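# Seat the loose screws upright in the cover's empty holes

## Task

Pick up each loose screw and set it, head pointing up, into one of the cover's unfilled holes so that all nine screws end up standing the same way, then release the grippers.

## Robot and tools

Robot: two six-joint arms, left_arm and right_arm, each with a parallel two-finger gripper. Bases in the scene frame: left_arm at (-0.043, +0.304, 0) m, right_arm at (+0.045, -0.304, 0) m, both facing almost exactly along +x. Scene frame: origin on the table surface midway between the arms, +x out over the table, +z up, left_arm on the +y side. The arm names do not correspond to image sides.

Joint order (used in every command row and in every per-joint list of a result): shoulder (joint2), elbow (joint3), wrist roll (joint6), wrist pitch (joint4), waist (joint1), wrist yaw (joint5). Stated ranges in radians: shoulder 0.000 to 3.142, elbow 0.000 to 3.142, wrist roll -2.094 to 2.094, wrist pitch -1.571 to 1.571, waist -2.618 to 3.054, wrist yaw -1.571 to 1.571. True ends may differ by up to 0.036 rad either way. A target more than 0.036 rad beyond an end, and farther out than the last reported angle, gets the call refused; a target past the real end is clipped there and the result may print "joint sent to its limit" (absence of that line proves nothing).

Command row: one flat list of 14 numbers covering both arms, even if only one moves: left_arm's 6 absolute joint angles (rad, order above) then its opening, then right_arm's 6 angles and opening. These are absolute joint targets, not offsets. Opening runs -1 (closed) to +1 (fully open, pad gap 0.094 m). Optionally append 12 stiffness scales 0 to 1 (left's 6 joints then right's 6, same joint order); each multiplies that joint's position gain and persists until changed.

Tools:
- execute_actions(actions): a list of up to 15 actions; each action is a table of up to 15 rows, one row per 1/30 s control step, the last row held for any remaining steps of the 15. An empty list just returns the current state and images.
- move(target, speed, blocking): target is one row as above (absolute angles). Every joint of both arms follows a path that stays equally far along in fraction, so grippers trace curves. speed (0.01 to 2 rad/s, default 0.5) is the top speed of the joint with the largest travel. Paths take 0.5 to 10 s and stop short if longer. No collision avoidance, including between arms. Finger openings are sent at the start. blocking=false returns after 0.5 s while motion continues; then use wait(0) to check, and call wait or stop before issuing new rows or moves. The result adds a "move:" line: ending (done, off_target, moving, held, fault), limits=held or limits=none, and each arm's joint farthest from its target. After limits=held the arm may then jump much faster than speed.
- wait(seconds): 0 to 10 s, arms hold their last command; a running move continues and the wait returns when it ends.
- stop(): brakes a running move; needs room, more when fast; fingers keep moving.
- zoom_image(camera, region): enlarged view of [x0, y0, x1, y1] pixels (max 504 by 504) from cam_high, cam_low, cam_left_wrist or cam_right_wrist, each 504x504, origin top-left.
- read_manual(section): licence texts only; moves nothing.
- finished_scene(scene): pass the current scene number to end it irreversibly; the result reports success. Replying without any tool call ends everything.

Motion limits: per control step each joint target is kept within a lead of its measured angle (waist 0.202, shoulder 0.258, elbow 0.238, wrist pitch 0.573, wrist yaw and roll 0.522 rad), and targets placing the gripper more than 70 mm from its current spot are scaled back. So big changes need several actions; an unfinished motion may stall, so re-send the remainder. To freeze a joint, resend its "Joint targets" value.

Results: state line `left_arm: …` | `right_arm: …` gives each gripper's end_effector_position (m, scene frame) and end_effector_quat_wxyz; this point sits between the pads about 1 cm behind the fingertips, fingers point along gripper +z and close along its y. Printed positions can be off, more at long reach. Joint positions / Joint velocities: per arm, 6 joints in the order above (rad, rad/s) plus pad gap (m). Joint targets: angles currently being driven toward. grip_measured: measured opening on the command scale (each gripper offset by up to about 1 mm). Joint torques: total drive output per joint, with offsets and noise. Step readings list joint angles at some steps; HELD marks steps where an arm's row was held back. "joint command not followed" means a clearance check altered targets. FAULT and OVER-TEMPERATURE FAULT lines report stops; MOTOR HOT warns from 75 °C (90 °C stops the arm for 10 s, 100 °C makes it go limp and fall).

Gripping: to hold a part, command an opening about 0.03 below grip_measured for a firm grip, less for a lighter one. Pad force is about 50 to 62 N, lower on parts thinner than about 2 mm. Holding loads heats motors, so avoid long holds.

Avoid: knocking anything off the table (task fails), dropping or slipping screws, fast contacts and targets set deep past a contact (they press hard), and arms touching or pushing each other. Expect occasional brief tugs on held parts or pushes on loose ones. Finish with both grippers open and the screws left standing.

Each tool is called after "Emit:" as name([rows], argument=value, ...), one row to a line, values as JSON.

## Session

Emit:
execute_actions(actions=[])

Scene clock: 0.00 s.
left_arm: end_effector_position=(+0.0032, +0.4343, +0.1187) grip_measured=+1.000 end_effector_quat_wxyz=(-0.009, -0.395, +0.911, +0.115) | right_arm: end_effector_position=(+0.1380, -0.1745, +0.1562) grip_measured=+1.000 end_effector_quat_wxyz=(-0.077, +0.558, +0.748, +0.351)
Joint names: [shoulder, elbow, wrist roll, wrist pitch, waist, wrist yaw]
Joint positions: left_arm=[ 0.91   0.809  0.149 -1.364  0.938 -0.206  0.094] | right_arm=[ 0.455  0.674  1.848 -1.193  0.368 -0.459  0.094]
Joint velocities: left_arm=[ 0.002  0.002 -0.095 -0.051 -0.017 -0.154  0.   ] | right_arm=[ 0.002 -0.017 -0.007  0.037 -0.007 -0.022  0.   ]
Joint torques (N m, as the arm reports them, + toward a larger angle): no reading
Motor temperatures (°C, as the motors report them): left_arm=[24 22 24 24 22 23] | right_arm=[24 20 24 24 24 25]
Joint targets: left_arm=[0.906 0.816 0.148 -1.365 0.938 -0.208] | right_arm=[0.451 0.679 1.846 -1.205 0.368 -0.459]
Joint stiffness scale: left_arm=[1. 1. 1. 1. 1. 1.] | right_arm=[1. 1. 1. 1. 1. 1.]

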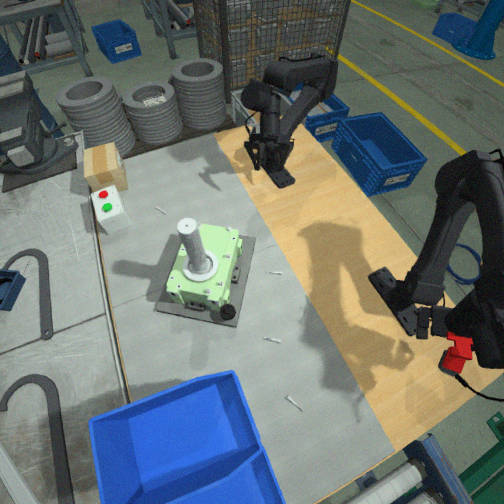

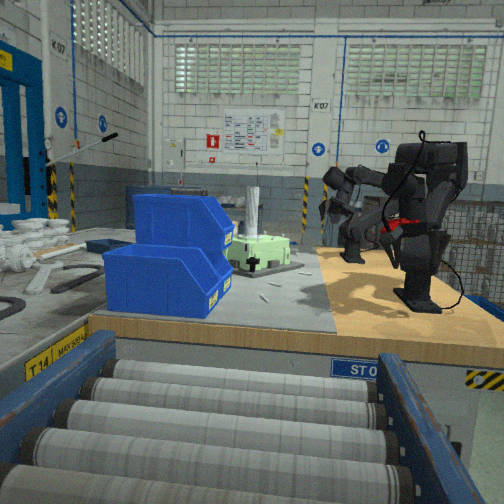

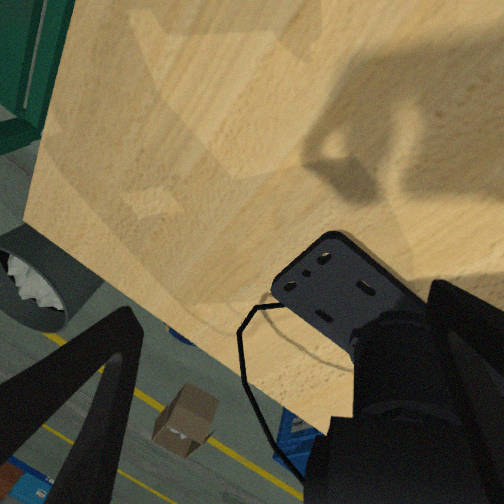

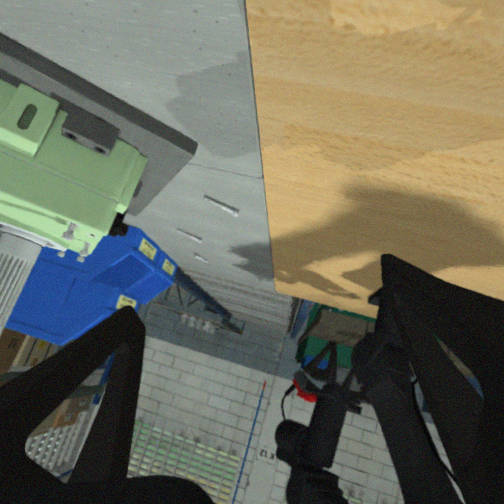

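Emit:
zoom_image(camera="cam_high", region=[130, 190, 330, 420])

Emit:
zoom_image(camera="cam_low", region=[200, 170, 340, 310])

Region (130, 190, 330, 420) of cam_high's 504x504 image, scaled by 2.191, with more detail than that image has; it fills the left 438 columns of this view, and the rest is white.

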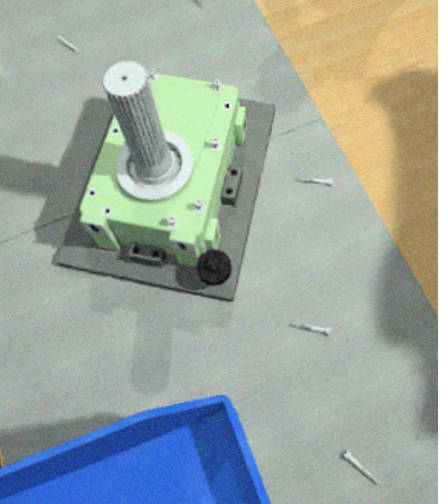

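Region (200, 170, 340, 310) of cam_low's 504x504 image, scaled by 3.600, with more detail than that image has.

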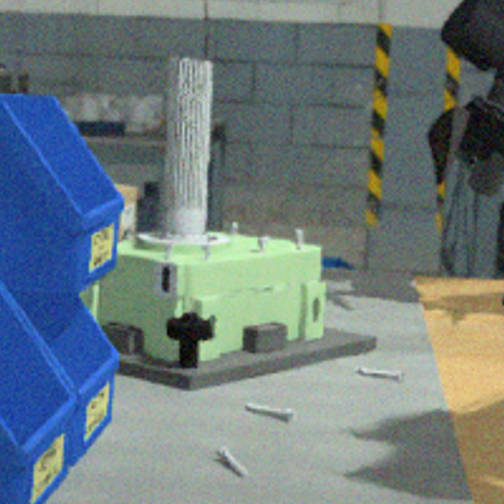

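Emit:
move(target=[1.746, 2.0, 0, -1.5, -0.583, 0, 1, 1.746, 2.0, 0, -1.5, 0.3, 0, 1], speed=1.0)

Scene clock: 68.90 s.
left_arm: end_effector_position=(+0.2671, +0.1098, +0.2591) grip_measured=+1.000 end_effector_quat_wxyz=(+0.154, +0.279, +0.947, -0.041) | right_arm: end_effector_position=(+0.3880, -0.1709, +0.2546) grip_measured=+1.000 end_effector_quat_wxyz=(+0.152, -0.175, +0.972, +0.033)
Joint names: [shoulder, elbow, wrist roll, wrist pitch, waist, wrist yaw]
Joint positions: left_arm=[ 1.737  1.974  0.009 -1.487 -0.581 -0.005  0.094] | right_arm=[ 1.747  1.97   0.01  -1.482  0.308 -0.008  0.094]
Joint velocities: left_arm=[-0.007 -0.002  0.051  0.007  0.012  0.037  0.   ] | right_arm=[-0.027  0.017 -0.022 -0.037 -0.012  0.066  0.   ]
Joint torques (N m, as the arm reports them, + toward a larger angle): left_arm=[-7.29  6.94 -0.12  0.49 -0.16  0.09] | right_arm=[-9.69  7.91  0.    0.66 -0.63  0.12]
Motor temperatures (°C, as the motors report them): left_arm=[25 25 24 24 22 23] | right_arm=[24 23 24 25 24 25]
Joint targets: left_arm=[1.746 2.000 0.000 -1.500 -0.583 0.000] | right_arm=[1.746 2.000 0.000 -1.500 0.300 0.000]
Joint stiffness scale: left_arm=[1. 1. 1. 1. 1. 1.] | right_arm=[1. 1. 1. 1. 1. 1.]
move: off_target (left_arm, right_arm); limits=none; left_arm: farthest joint: the elbow, 0.026 radians from its target (1.191 radians at the start); right_arm: farthest joint: the elbow, 0.030 radians from its target (1.326 radians at the start)

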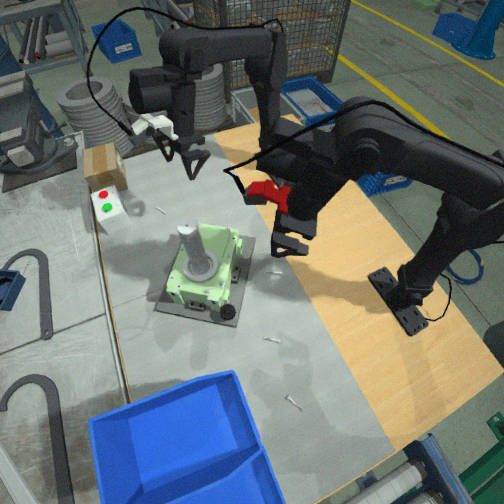

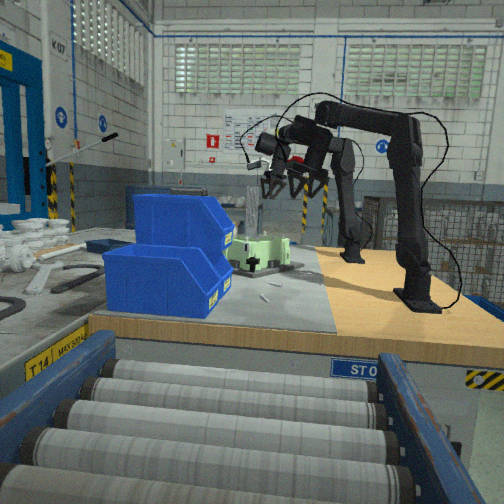

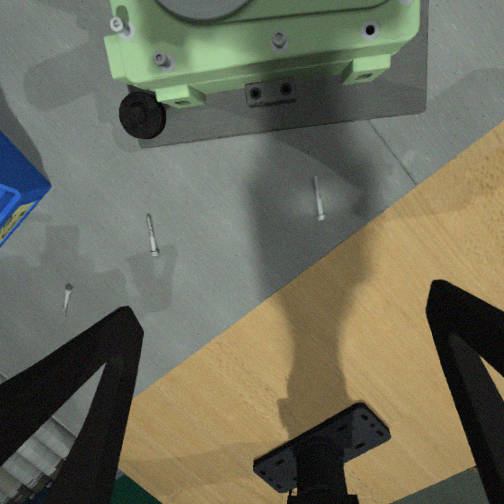

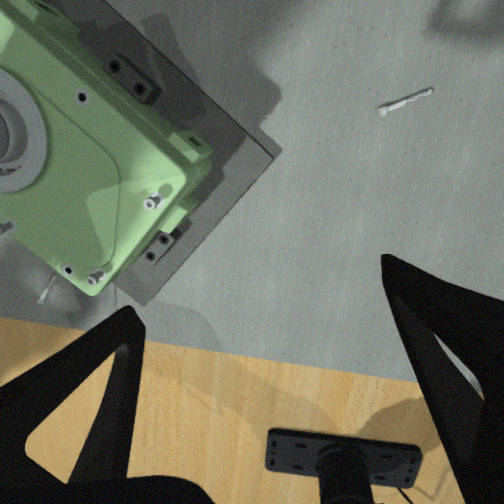

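Emit:
zoom_image(camera="cam_left_wrist", region=[40, 0, 440, 330])

Emit:
zoom_image(camera="cam_right_wrist", region=[0, 0, 460, 320])

Region (40, 0, 440, 330) of cam_left_wrist's 504x504 image, scaled by 1.260, with more detail than that image has; it fills the top 416 rows of this view, and the rest is white.

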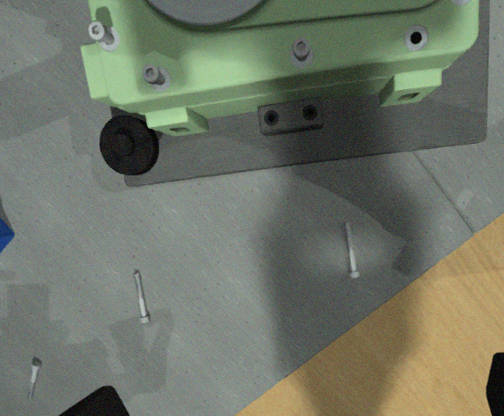

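Region (0, 0, 460, 320) of cam_right_wrist's 504x504 image, scaled by 1.096, with more detail than that image has; it fills the top 351 rows of this view, and the rest is white.

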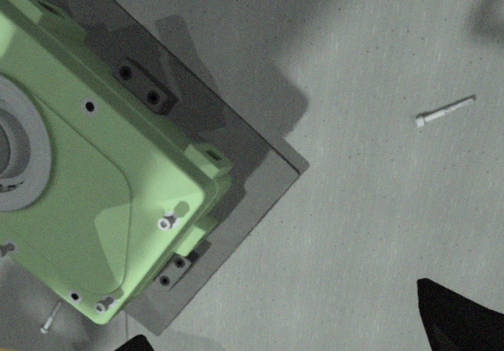

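Emit:
move(target=[1.975, 1.778, 0, -1.37, 0.297, 0, 1, 1.918, 1.782, 0, -1.10, -0.056, 0, 1], speed=0.8)

Scene clock: 152.13 s.
left_arm: end_effector_position=(+0.3129, +0.4240, +0.1263) grip_measured=+1.000 end_effector_quat_wxyz=(+0.001, -0.156, +0.988, +0.002) | right_arm: end_effector_position=(+0.4877, -0.3025, +0.1631) grip_measured=+1.000 end_effector_quat_wxyz=(+0.169, +0.004, +0.986, +0.003)
Joint names: [shoulder, elbow, wrist roll, wrist pitch, waist, wrist yaw]
Joint positions: left_arm=[ 1.973  1.785  0.008 -1.38   0.304 -0.004  0.094] | right_arm=[ 1.917  1.799  0.009 -1.112 -0.056 -0.004  0.094]
Joint velocities: left_arm=[-0.012 -0.012 -0.037 -0.037 -0.007  0.007  0.   ] | right_arm=[ 0.012 -0.017 -0.022  0.007  0.012  0.022  0.   ]
Joint torques (N m, as the arm reports them, + toward a larger angle): left_arm=[-10.46   4.78  -0.1    0.21  -0.58   0.05] | right_arm=[-12.28   4.93  -0.03   1.    -0.19   0.07]
Motor temperatures (°C, as the motors report them): left_arm=[28 26 24 25 22 23] | right_arm=[27 25 24 25 24 25]
Joint targets: left_arm=[1.975 1.778 -0.000 -1.370 0.297 -0.000] | right_arm=[1.918 1.782 -0.000 -1.100 -0.056 0.000]
Joint stiffness scale: left_arm=[1. 1. 1. 1. 1. 1.] | right_arm=[1. 1. 1. 1. 1. 1.]
move: done; limits=none; left_arm: farthest joint: the wrist pitch, 0.010 radians from its target (0.117 radians at the start); right_arm: farthest joint: the elbow, 0.017 radians from its target (0.188 radians at the start)

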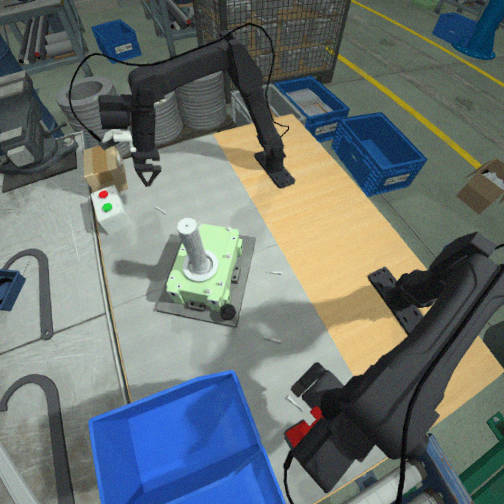

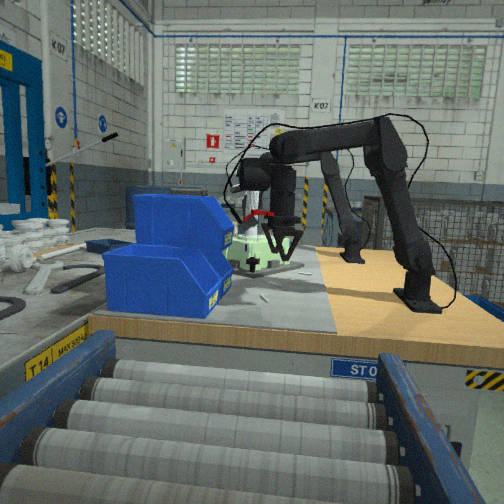

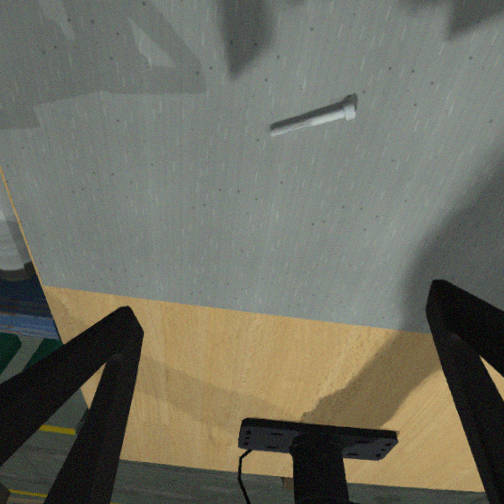

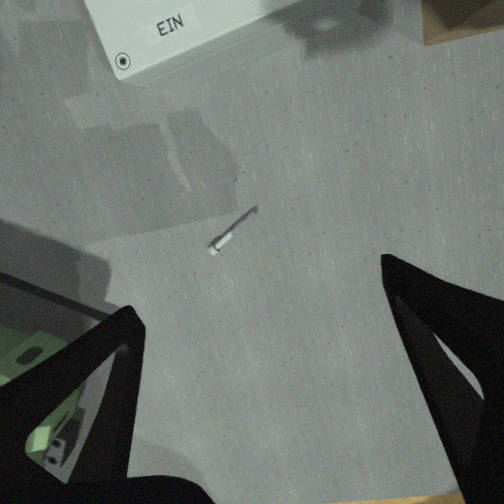

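Emit:
zoom_image(camera="cam_left_wrist", region=[240, 60, 390, 170])

Emit:
zoom_image(camera="cam_right_wrist", region=[170, 170, 300, 290])

Emit:
zoom_image(camera="cam_high", region=[90, 130, 310, 350])

Region (240, 60, 390, 170) of cam_left_wrist's 504x504 image, scaled by 3.360, with more detail than that image has; it fills the top 370 rows of this view, and the rest is white.

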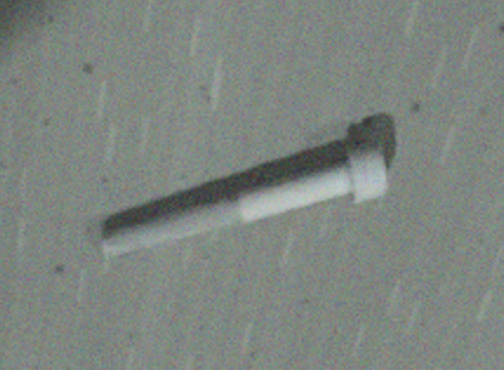

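Region (170, 170, 300, 290) of cam_right_wrist's 504x504 image, scaled by 3.877, with more detail than that image has; it fills the top 465 rows of this view, and the rest is white.

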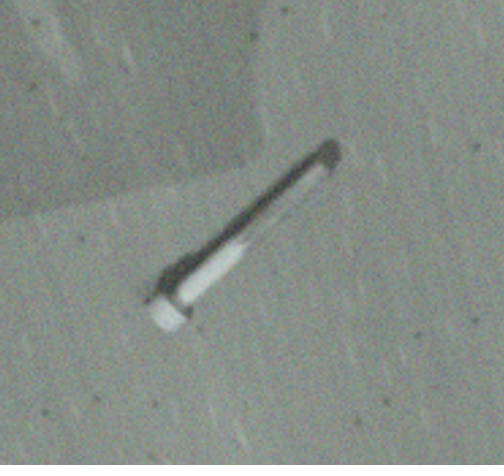

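Region (90, 130, 310, 350) of cam_high's 504x504 image, scaled by 2.291, with more detail than that image has.

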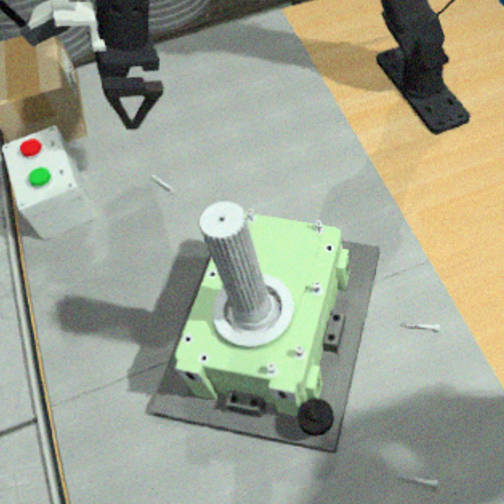

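Emit:
move(target=[1.992, 1.54, 1.24, -1.12, 0.2, 0, -0.2, 2.0785, 1.635, -1.968, -0.94, 0.224, 0.489, -0.2], speed=0.8)

Scene clock: 205.27 s.
left_arm: end_effector_position=(+0.3234, +0.3910, +0.0677) grip_measured=-0.197 end_effector_quat_wxyz=(+0.007, +0.480, +0.877, +0.009) | right_arm: end_effector_position=(+0.4924, -0.2629, +0.0824) grip_measured=-0.198 end_effector_quat_wxyz=(+0.110, +0.857, -0.446, +0.233)
Joint names: [shoulder, elbow, wrist roll, wrist pitch, waist, wrist yaw]
Joint positions: left_arm=[ 1.973  1.552  1.231 -1.127  0.212 -0.004  0.038] | right_arm=[ 2.072  1.655 -1.959 -0.946  0.218  0.481  0.038]
Joint velocities: left_arm=[-0.012  0.007 -0.037  0.081  0.012  0.007 -0.002] | right_arm=[ 0.002 -0.017 -0.051 -0.022 -0.012  0.022  0.   ]
Joint torques (N m, as the arm reports them, + toward a larger angle): left_arm=[-8.94  4.42  0.08  0.2  -1.    0.06] | right_arm=[-12.78   4.38  -0.04   0.72   0.56   0.38]
Motor temperatures (°C, as the motors report them): left_arm=[31 25 24 25 22 23] | right_arm=[29 23 24 26 24 25]
Joint targets: left_arm=[1.992 1.540 1.240 -1.120 0.200 -0.000] | right_arm=[2.079 1.635 -1.968 -0.940 0.224 0.489]
Joint stiffness scale: left_arm=[1. 1. 1. 1. 1. 1.] | right_arm=[1. 1. 1. 1. 1. 1.]
move: done; limits=none; left_arm: farthest joint: the shoulder, 0.019 radians from its target (0.019 radians at the start); right_arm: farthest joint: the elbow, 0.020 radians from its target (0.164 radians at the start)

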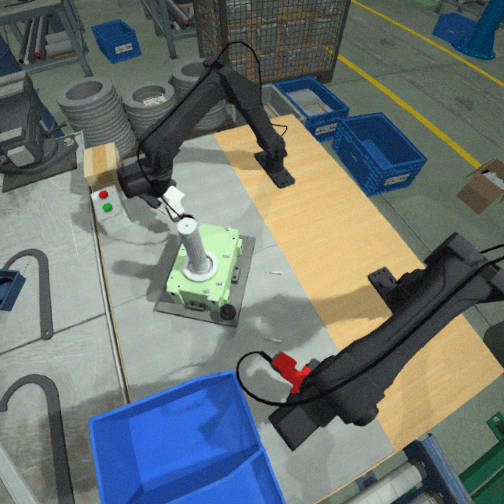

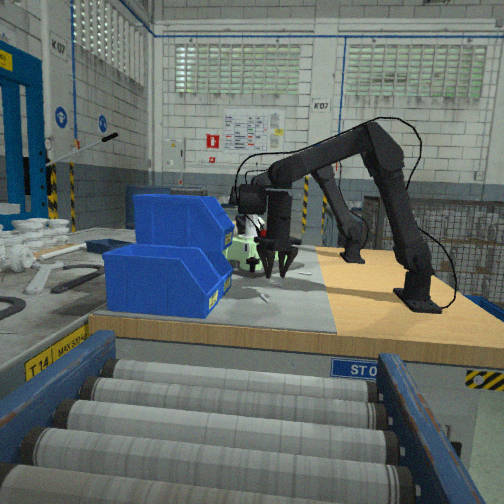

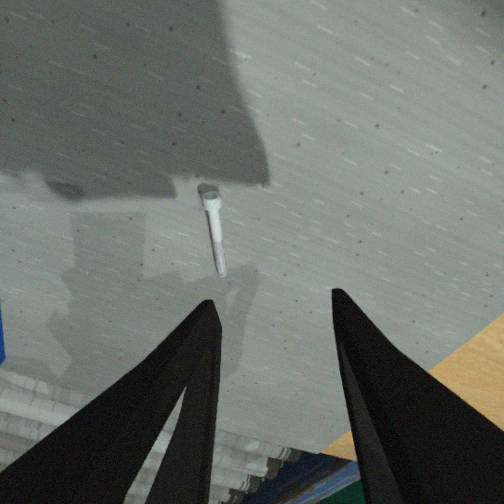

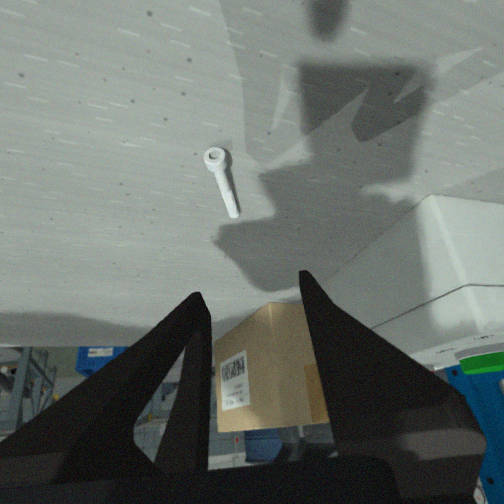

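Emit:
move(target=[2.091, 1.507, 1.245, -0.999, 0.225, 0, 0.5, 2.140, 1.536, -2.038, -0.762, 0.163, 0.478, -0.2], speed=0.3)

Scene clock: 288.93 s.
left_arm: end_effector_position=(+0.3337, +0.3934, +0.0188) grip_measured=+0.497 end_effector_quat_wxyz=(-0.003, +0.482, +0.876, +0.000) | right_arm: end_effector_position=(+0.5010, -0.2834, +0.0348) grip_measured=-0.199 end_effector_quat_wxyz=(+0.119, +0.861, -0.438, +0.231)
Joint names: [shoulder, elbow, wrist roll, wrist pitch, waist, wrist yaw]
Joint positions: left_arm=[ 2.085  1.517  1.236 -1.007  0.212 -0.004  0.07 ] | right_arm=[ 2.136  1.555 -2.03  -0.768  0.169  0.481  0.038]
Joint velocities: left_arm=[ 0.017  0.002 -0.022  0.022 -0.022  0.007 -0.   ] | right_arm=[ 0.017 -0.002 -0.007  0.007  0.032 -0.022  0.   ]
Joint torques (N m, as the arm reports them, + toward a larger angle): left_arm=[-10.88   4.39   0.09   0.16   1.07   0.06] | right_arm=[-13.38   4.34  -0.01   0.71  -0.49   0.25]
Motor temperatures (°C, as the motors report them): left_arm=[31 25 24 25 22 23] | right_arm=[31 23 24 25 24 25]
Joint targets: left_arm=[2.091 1.507 1.245 -0.999 0.225 0.000] | right_arm=[2.140 1.536 -2.038 -0.762 0.163 0.478]
Joint stiffness scale: left_arm=[1. 1. 1. 1. 1. 1.] | right_arm=[1. 1. 1. 1. 1. 1.]
move: done; limits=none; left_arm: farthest joint: the waist, 0.013 radians from its target (0.013 radians at the start); right_arm: farthest joint: the elbow, 0.019 radians from its target (0.119 radians at the start)

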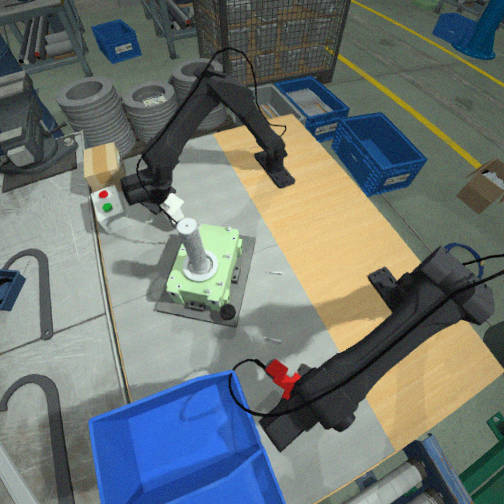

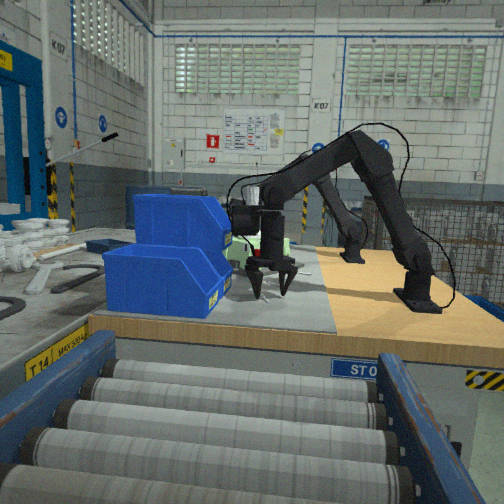

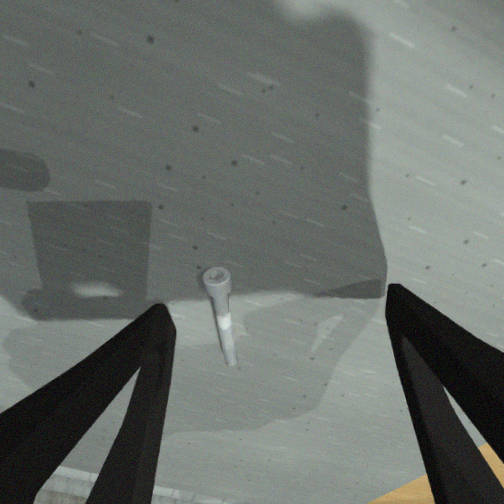

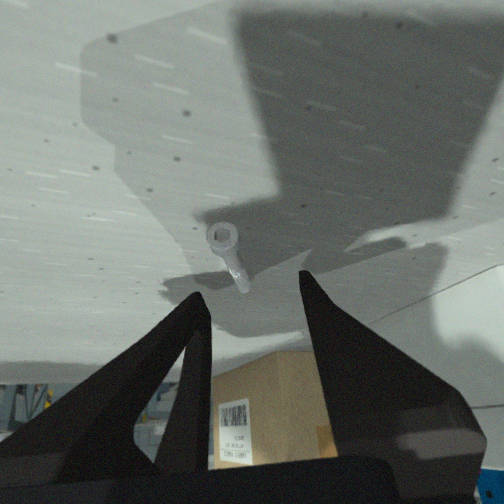

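Emit:
move(target=[2.112, 1.507, 1.245, -0.978, 0.185, 0, 0.5, 2.1535, 1.514, -2.038, -0.726, 0.163, 0.478, -0.2], speed=0.1)

Scene clock: 308.63 s.
left_arm: end_effector_position=(+0.3392, +0.3880, +0.0147) grip_measured=+0.497 end_effector_quat_wxyz=(+0.001, +0.490, +0.872, +0.004) | right_arm: end_effector_position=(+0.5056, -0.2828, +0.0332) grip_measured=-0.199 end_effector_quat_wxyz=(+0.113, +0.858, -0.440, +0.241)
Joint names: [shoulder, elbow, wrist roll, wrist pitch, waist, wrist yaw]
Joint positions: left_arm=[ 2.096  1.517  1.236 -0.985  0.195 -0.005  0.07 ] | right_arm=[ 2.137  1.544 -2.03  -0.731  0.169  0.484  0.038]
Joint velocities: left_arm=[-0.002  0.007 -0.066 -0.037 -0.002  0.007  0.   ] | right_arm=[ 0.002 -0.007  0.007  0.022  0.012 -0.051  0.   ]
Joint torques (N m, as the arm reports them, + toward a larger angle): left_arm=[-10.05   4.48   0.09   0.19  -0.88   0.06] | right_arm=[-12.23   3.63  -0.02   0.73  -0.65   0.25]
Motor temperatures (°C, as the motors report them): left_arm=[33 25 24 24 22 23] | right_arm=[32 23 24 25 24 25]
Joint targets: left_arm=[2.112 1.507 1.245 -0.978 0.185 -0.000] | right_arm=[2.154 1.514 -2.038 -0.726 0.163 0.478]
Joint stiffness scale: left_arm=[1. 1. 1. 1. 1. 1.] | right_arm=[1. 1. 1. 1. 1. 1.]
move: off_target (right_arm); limits=none; left_arm: farthest joint: the shoulder, 0.016 radians from its target (0.027 radians at the start); right_arm: farthest joint: the elbow, 0.030 radians from its target (0.041 radians at the start)

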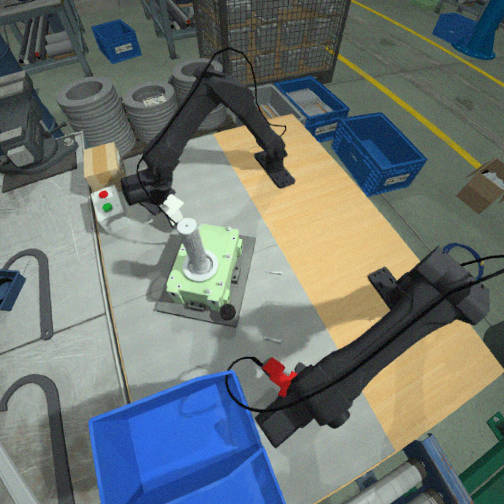

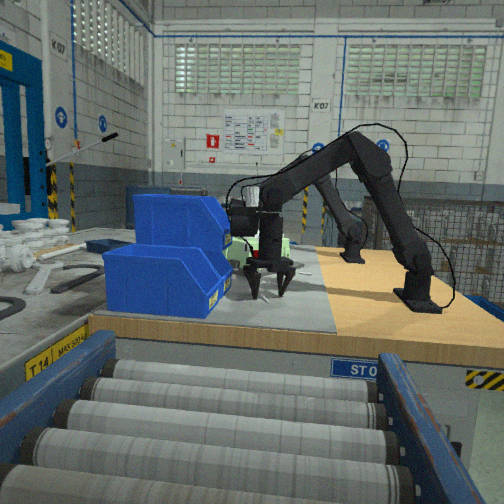

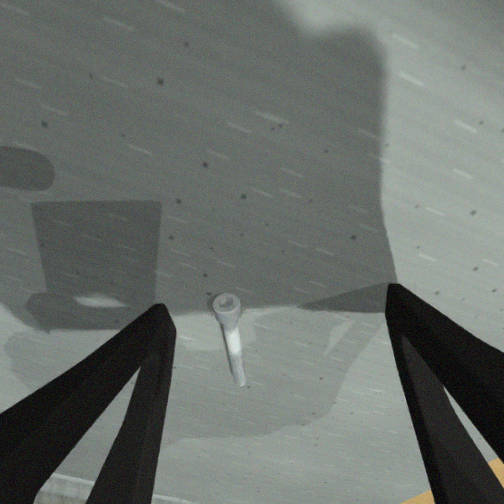

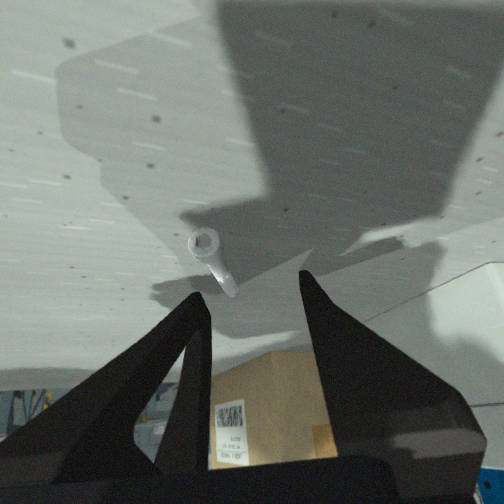

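Emit:
move(target=[2.123, 1.507, 1.245, -0.978, 0.185, 0, 0.5, 2.169, 1.503, -2.038, -0.726, 0.163, 0.478, -0.2], speed=0.1)

Scene clock: 313.90 s.
left_arm: end_effector_position=(+0.3392, +0.3880, +0.0147) grip_measured=+0.497 end_effector_quat_wxyz=(+0.001, +0.490, +0.872, +0.004) | right_arm: end_effector_position=(+0.5064, -0.2833, +0.0326) grip_measured=-0.199 end_effector_quat_wxyz=(+0.114, +0.857, -0.440, +0.243)
Joint names: [shoulder, elbow, wrist roll, wrist pitch, waist, wrist yaw]
Joint positions: left_arm=[ 2.096  1.517  1.236 -0.985  0.195 -0.005  0.07 ] | right_arm=[ 2.139  1.544 -2.03  -0.727  0.169  0.488  0.038]
Joint velocities: left_arm=[ 0.007  0.017  0.007 -0.051 -0.017  0.081 -0.001] | right_arm=[ 0.007  0.017  0.037  0.037  0.002 -0.007  0.   ]
Joint torques (N m, as the arm reports them, + toward a larger angle): left_arm=[-9.09  4.42  0.09  0.18 -0.85  0.07] | right_arm=[-10.77   2.77  -0.05   0.75  -0.62   0.15]
Motor temperatures (°C, as the motors report them): left_arm=[33 25 24 24 22 23] | right_arm=[32 23 24 25 24 25]
Joint targets: left_arm=[2.123 1.507 1.245 -0.978 0.185 -0.000] | right_arm=[2.169 1.503 -2.038 -0.726 0.163 0.478]
Joint stiffness scale: left_arm=[1. 1. 1. 1. 1. 1.] | right_arm=[1. 1. 1. 1. 1. 1.]
move: off_target (left_arm, right_arm); limits=none; left_arm: farthest joint: the shoulder, 0.027 radians from its target (0.027 radians at the start); right_arm: farthest joint: the elbow, 0.041 radians from its target (0.041 radians at the start)

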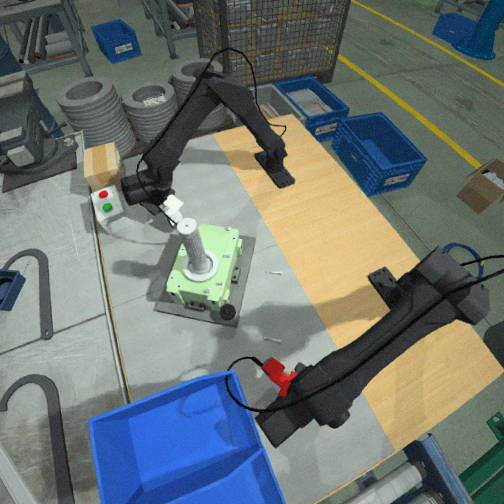

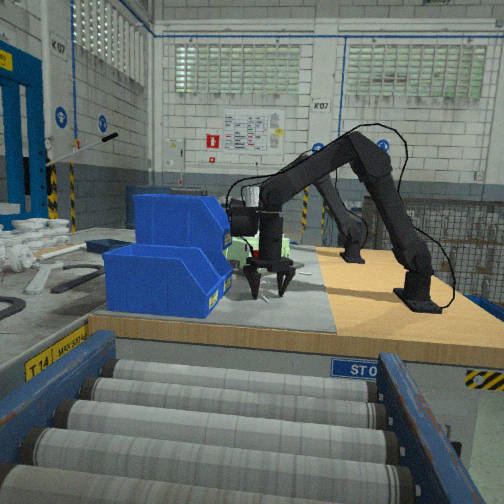

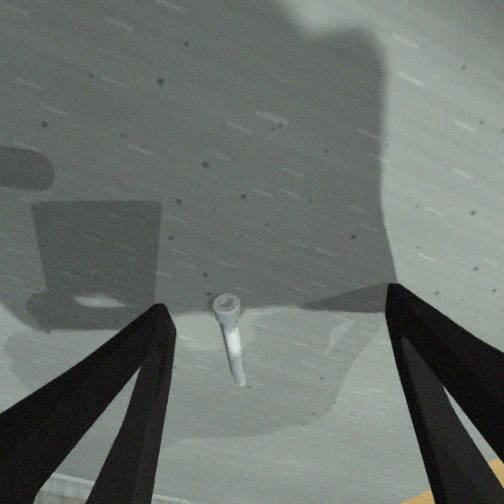

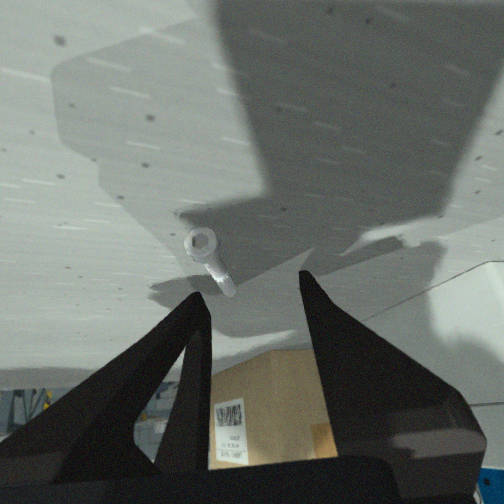

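Emit:
move(target=[2.088, 1.517, 1.245, -0.985, 0.195, 0, -0.75, 2.12, 1.56, -2.038, -0.74, 0.163, 0.478, -0.2], speed=0.1)

Emit:
zoom_image(camera="cam_high", region=[80, 130, 260, 280])

Scene clock: 322.40 s.
left_arm: end_effector_position=(+0.3392, +0.3880, +0.0147) grip_measured=-0.747 end_effector_quat_wxyz=(+0.001, +0.490, +0.872, +0.004) | right_arm: end_effector_position=(+0.5068, -0.2827, +0.0336) grip_measured=-0.199 end_effector_quat_wxyz=(+0.111, +0.857, -0.440, +0.244)
Joint names: [shoulder, elbow, wrist roll, wrist pitch, waist, wrist yaw]
Joint positions: left_arm=[ 2.096  1.517  1.236 -0.985  0.195 -0.005  0.012] | right_arm=[ 2.137  1.544 -2.03  -0.725  0.169  0.485  0.038]
Joint velocities: left_arm=[-0.017 -0.012 -0.007 -0.007 -0.007 -0.051 -0.001] | right_arm=[-0.022 -0.017 -0.051  0.007  0.012  0.007 -0.   ]
Joint torques (N m, as the arm reports them, + toward a larger angle): left_arm=[-12.25   5.14   0.08   0.12   0.01   0.08] | right_arm=[-15.64   6.98  -0.04   0.57  -0.66   0.25]
Motor temperatures (°C, as the motors report them): left_arm=[32 25 24 24 22 23] | right_arm=[31 23 24 25 24 25]
Joint targets: left_arm=[2.088 1.517 1.245 -0.985 0.195 0.000] | right_arm=[2.120 1.560 -2.038 -0.740 0.163 0.478]
Joint stiffness scale: left_arm=[1. 1. 1. 1. 1. 1.] | right_arm=[1. 1. 1. 1. 1. 1.]
move: done; limits=none; left_arm: farthest joint: the wrist roll, 0.009 radians from its target (0.009 radians at the start); right_arm: farthest joint: the shoulder, 0.017 radians from its target (0.019 radians at the start)

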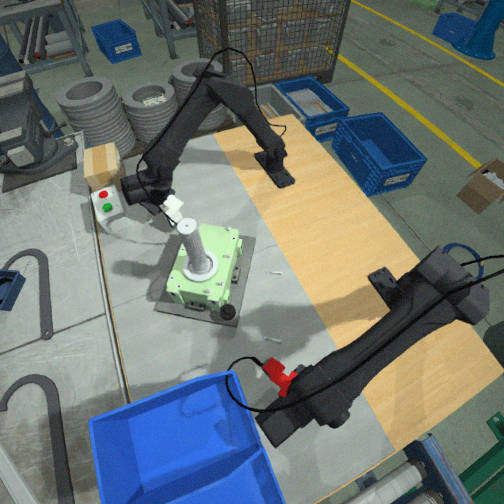

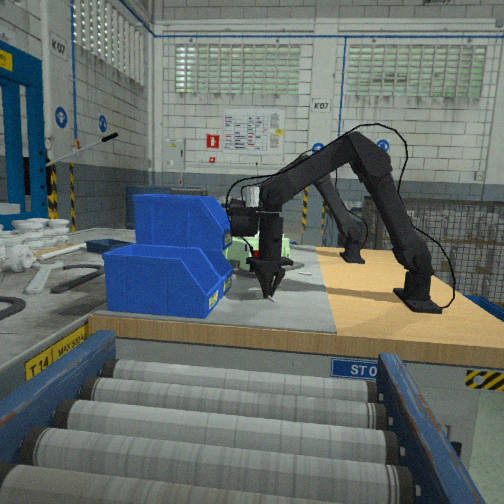

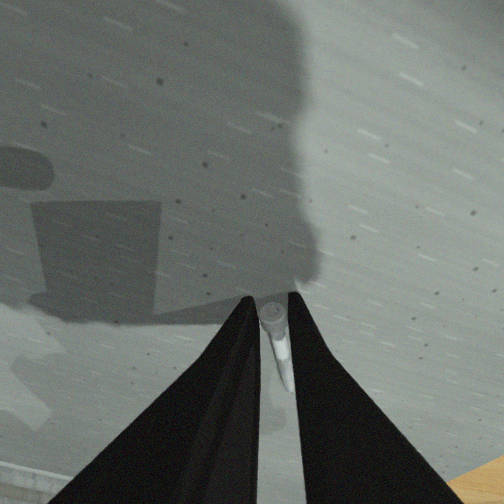

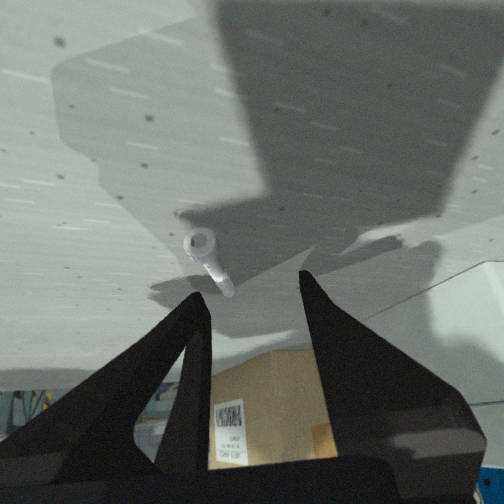

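Region (80, 130, 260, 280) of cam_high's 504x504 image, scaled by 2.800, with more detail than that image has.

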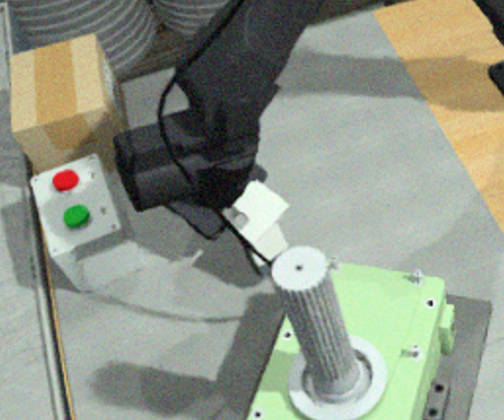

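Emit:
execute_actions([
  [[2.088, 1.517, 1.245, -0.985, 0.195, 0, -0.84, 2.10, 1.55, -2.038, -0.75, 0.163, 0.478, -0.2]],
  [[2.088, 1.517, 1.245, -0.985, 0.195, 0, -0.84, 2.08, 1.55, -2.038, -0.77, 0.163, 0.478, -0.2]],
])

Emit:
move(target=[2.088, 1.517, 1.245, -0.985, 0.195, 0, -0.84, 2.055, 1.470, -1.905, -0.833, 0.278, 0.505, -0.2], speed=0.2)

Scene clock: 368.50 s.
left_arm: end_effector_position=(+0.3392, +0.3880, +0.0147) grip_measured=-0.829 end_effector_quat_wxyz=(+0.001, +0.490, +0.872, +0.004) | right_arm: end_effector_position=(+0.5058, -0.2827, +0.0511) grip_measured=-0.199 end_effector_quat_wxyz=(+0.103, +0.855, -0.442, +0.252)
Joint names: [shoulder, elbow, wrist roll, wrist pitch, waist, wrist yaw]
Joint positions: left_arm=[ 2.096  1.517  1.236 -0.985  0.195 -0.005  0.008] | right_arm=[ 2.093  1.544 -2.03  -0.745  0.169  0.483  0.038]
Joint velocities: left_arm=[-0.012 -0.017  0.051 -0.051  0.002 -0.051 -0.001] | right_arm=[-0.027 -0.012 -0.037 -0.037 -0.002 -0.066  0.   ]
Joint torques (N m, as the arm reports them, + toward a larger angle): left_arm=[-12.26   5.08   0.08   0.11  -0.01   0.09] | right_arm=[-14.95   6.26  -0.05   0.48  -0.57   0.22]
Motor temperatures (°C, as the motors report them): left_arm=[36 25 24 24 22 23] | right_arm=[35 25 24 25 24 25]
Joint targets: left_arm=[2.088 1.517 1.245 -0.985 0.195 -0.000] | right_arm=[2.080 1.550 -2.038 -0.770 0.163 0.478]
Joint stiffness scale: left_arm=[1. 1. 1. 1. 1. 1.] | right_arm=[1. 1. 1. 1. 1. 1.]
Step readings (joint positions; steps 1 to 15: 1st action; 16 to 30: 2nd action):
0: left_arm=[2.096 1.517 1.236 -0.985 0.195 -0.005] | right_arm=[2.137 1.544 -2.030 -0.725 0.169 0.484]
1: left_arm=[2.096 1.517 1.236 -0.985 0.195 -0.005] | right_arm=[2.135 1.544 -2.030 -0.725 0.169 0.484]
2: left_arm=[2.096 1.517 1.236 -0.985 0.195 -0.005] | right_arm=[2.133 1.544 -2.030 -0.728 0.169 0.484]
4: left_arm=[2.096 1.517 1.236 -0.985 0.195 -0.005] | right_arm=[2.124 1.544 -2.030 -0.728 0.169 0.484]
8: left_arm=[2.096 1.517 1.236 -0.985 0.195 -0.005] | right_arm=[2.112 1.544 -2.030 -0.728 0.169 0.484]
15: left_arm=[2.096 1.517 1.236 -0.985 0.195 -0.005] | right_arm=[2.112 1.544 -2.030 -0.729 0.169 0.484]
16: left_arm=[2.096 1.517 1.236 -0.985 0.195 -0.005] | right_arm=[2.111 1.544 -2.030 -0.730 0.169 0.484]
17: left_arm=[2.096 1.517 1.236 -0.985 0.195 -0.005] | right_arm=[2.109 1.544 -2.030 -0.734 0.169 0.483]
19: left_arm=[2.096 1.517 1.236 -0.985 0.195 -0.005] | right_arm=[2.102 1.544 -2.030 -0.740 0.169 0.483]
23: left_arm=[2.096 1.517 1.236 -0.985 0.195 -0.005] | right_arm=[2.093 1.544 -2.030 -0.743 0.169 0.483]
30: Joint positions above

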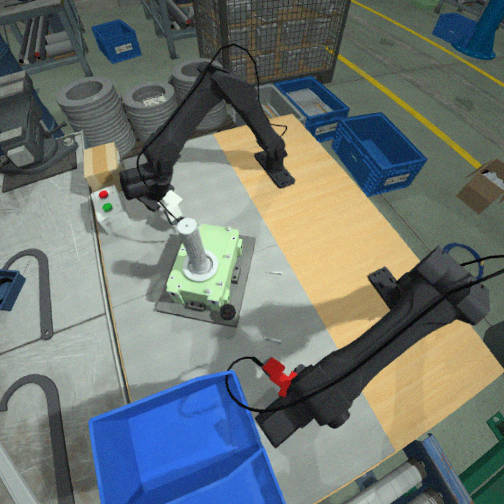

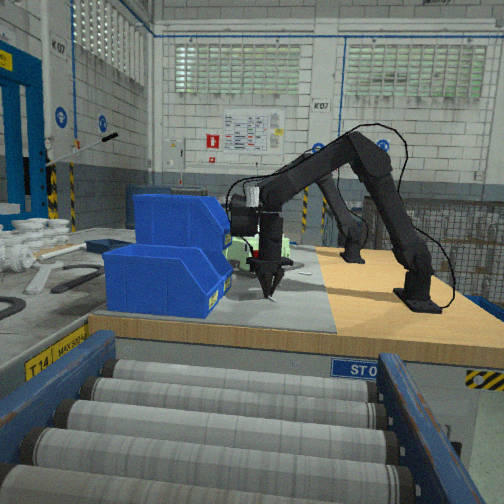

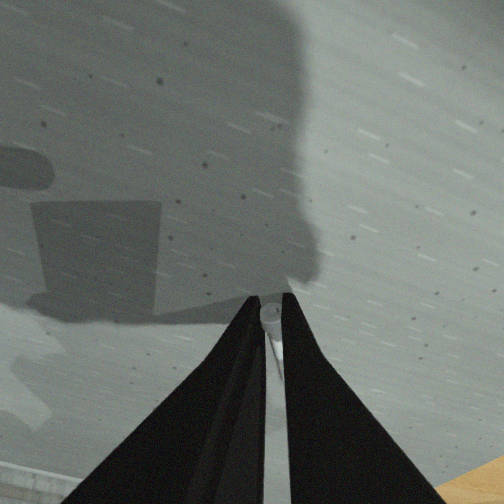

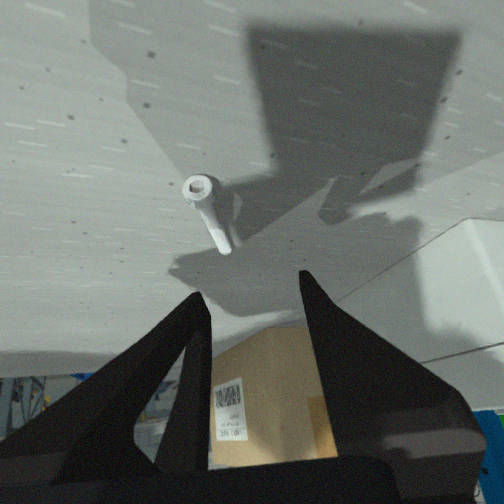

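Scene clock: 369.73 s.
left_arm: end_effector_position=(+0.3392, +0.3880, +0.0147) grip_measured=-0.829 end_effector_quat_wxyz=(+0.001, +0.490, +0.872, +0.004) | right_arm: end_effector_position=(+0.4741, -0.2459, +0.0425) grip_measured=-0.199 end_effector_quat_wxyz=(+0.113, +0.860, -0.438, +0.234)
Joint names: [shoulder, elbow, wrist roll, wrist pitch, waist, wrist yaw]
Joint positions: left_arm=[ 2.096  1.517  1.236 -0.985  0.195 -0.005  0.008] | right_arm=[ 2.072  1.491 -1.915 -0.81   0.274  0.497  0.038]
Joint velocities: left_arm=[-0.002  0.002  0.037 -0.037  0.007 -0.007  0.   ] | right_arm=[-0.012 -0.007 -0.081  0.037  0.022  0.007  0.001]
Joint torques (N m, as the arm reports them, + toward a larger angle): left_arm=[-12.26   5.09   0.09   0.11   0.03   0.09] | right_arm=[-14.85   3.99   0.12   0.35   0.34   0.38]
Motor temperatures (°C, as the motors report them): left_arm=[36 25 24 24 22 23] | right_arm=[35 24 24 25 24 25]
Joint targets: left_arm=[2.088 1.517 1.245 -0.985 0.195 0.000] | right_arm=[2.055 1.470 -1.905 -0.833 0.278 0.505]
Joint stiffness scale: left_arm=[1. 1. 1. 1. 1. 1.] | right_arm=[1. 1. 1. 1. 1. 1.]
move: off_target (right_arm); limits=none; left_arm: farthest joint: the wrist roll, 0.009 radians from its target (0.009 radians at the start); right_arm: farthest joint: the wrist pitch, 0.023 radians from its target (0.088 radians at the start)

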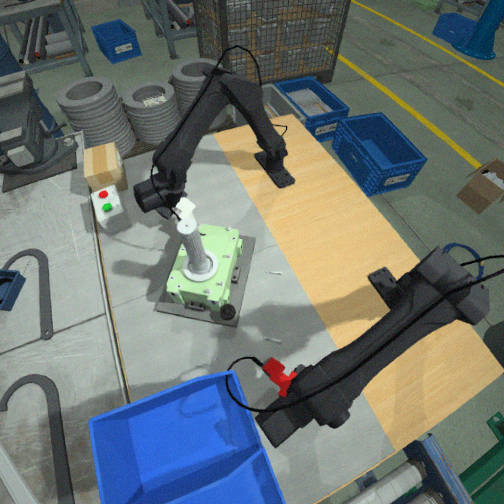

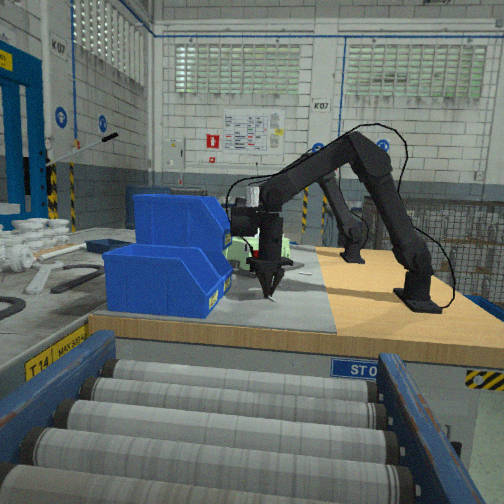

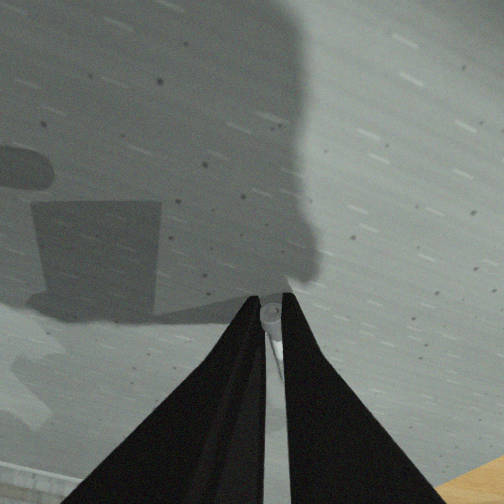

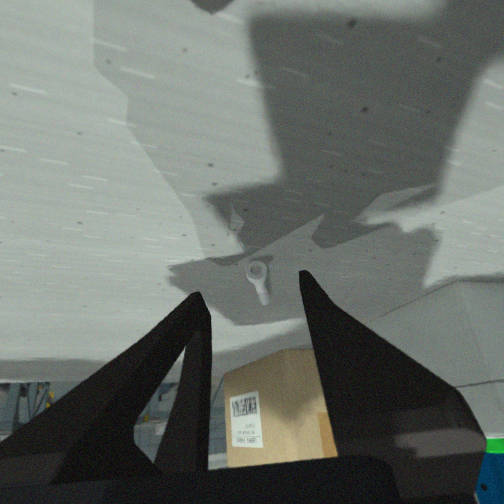

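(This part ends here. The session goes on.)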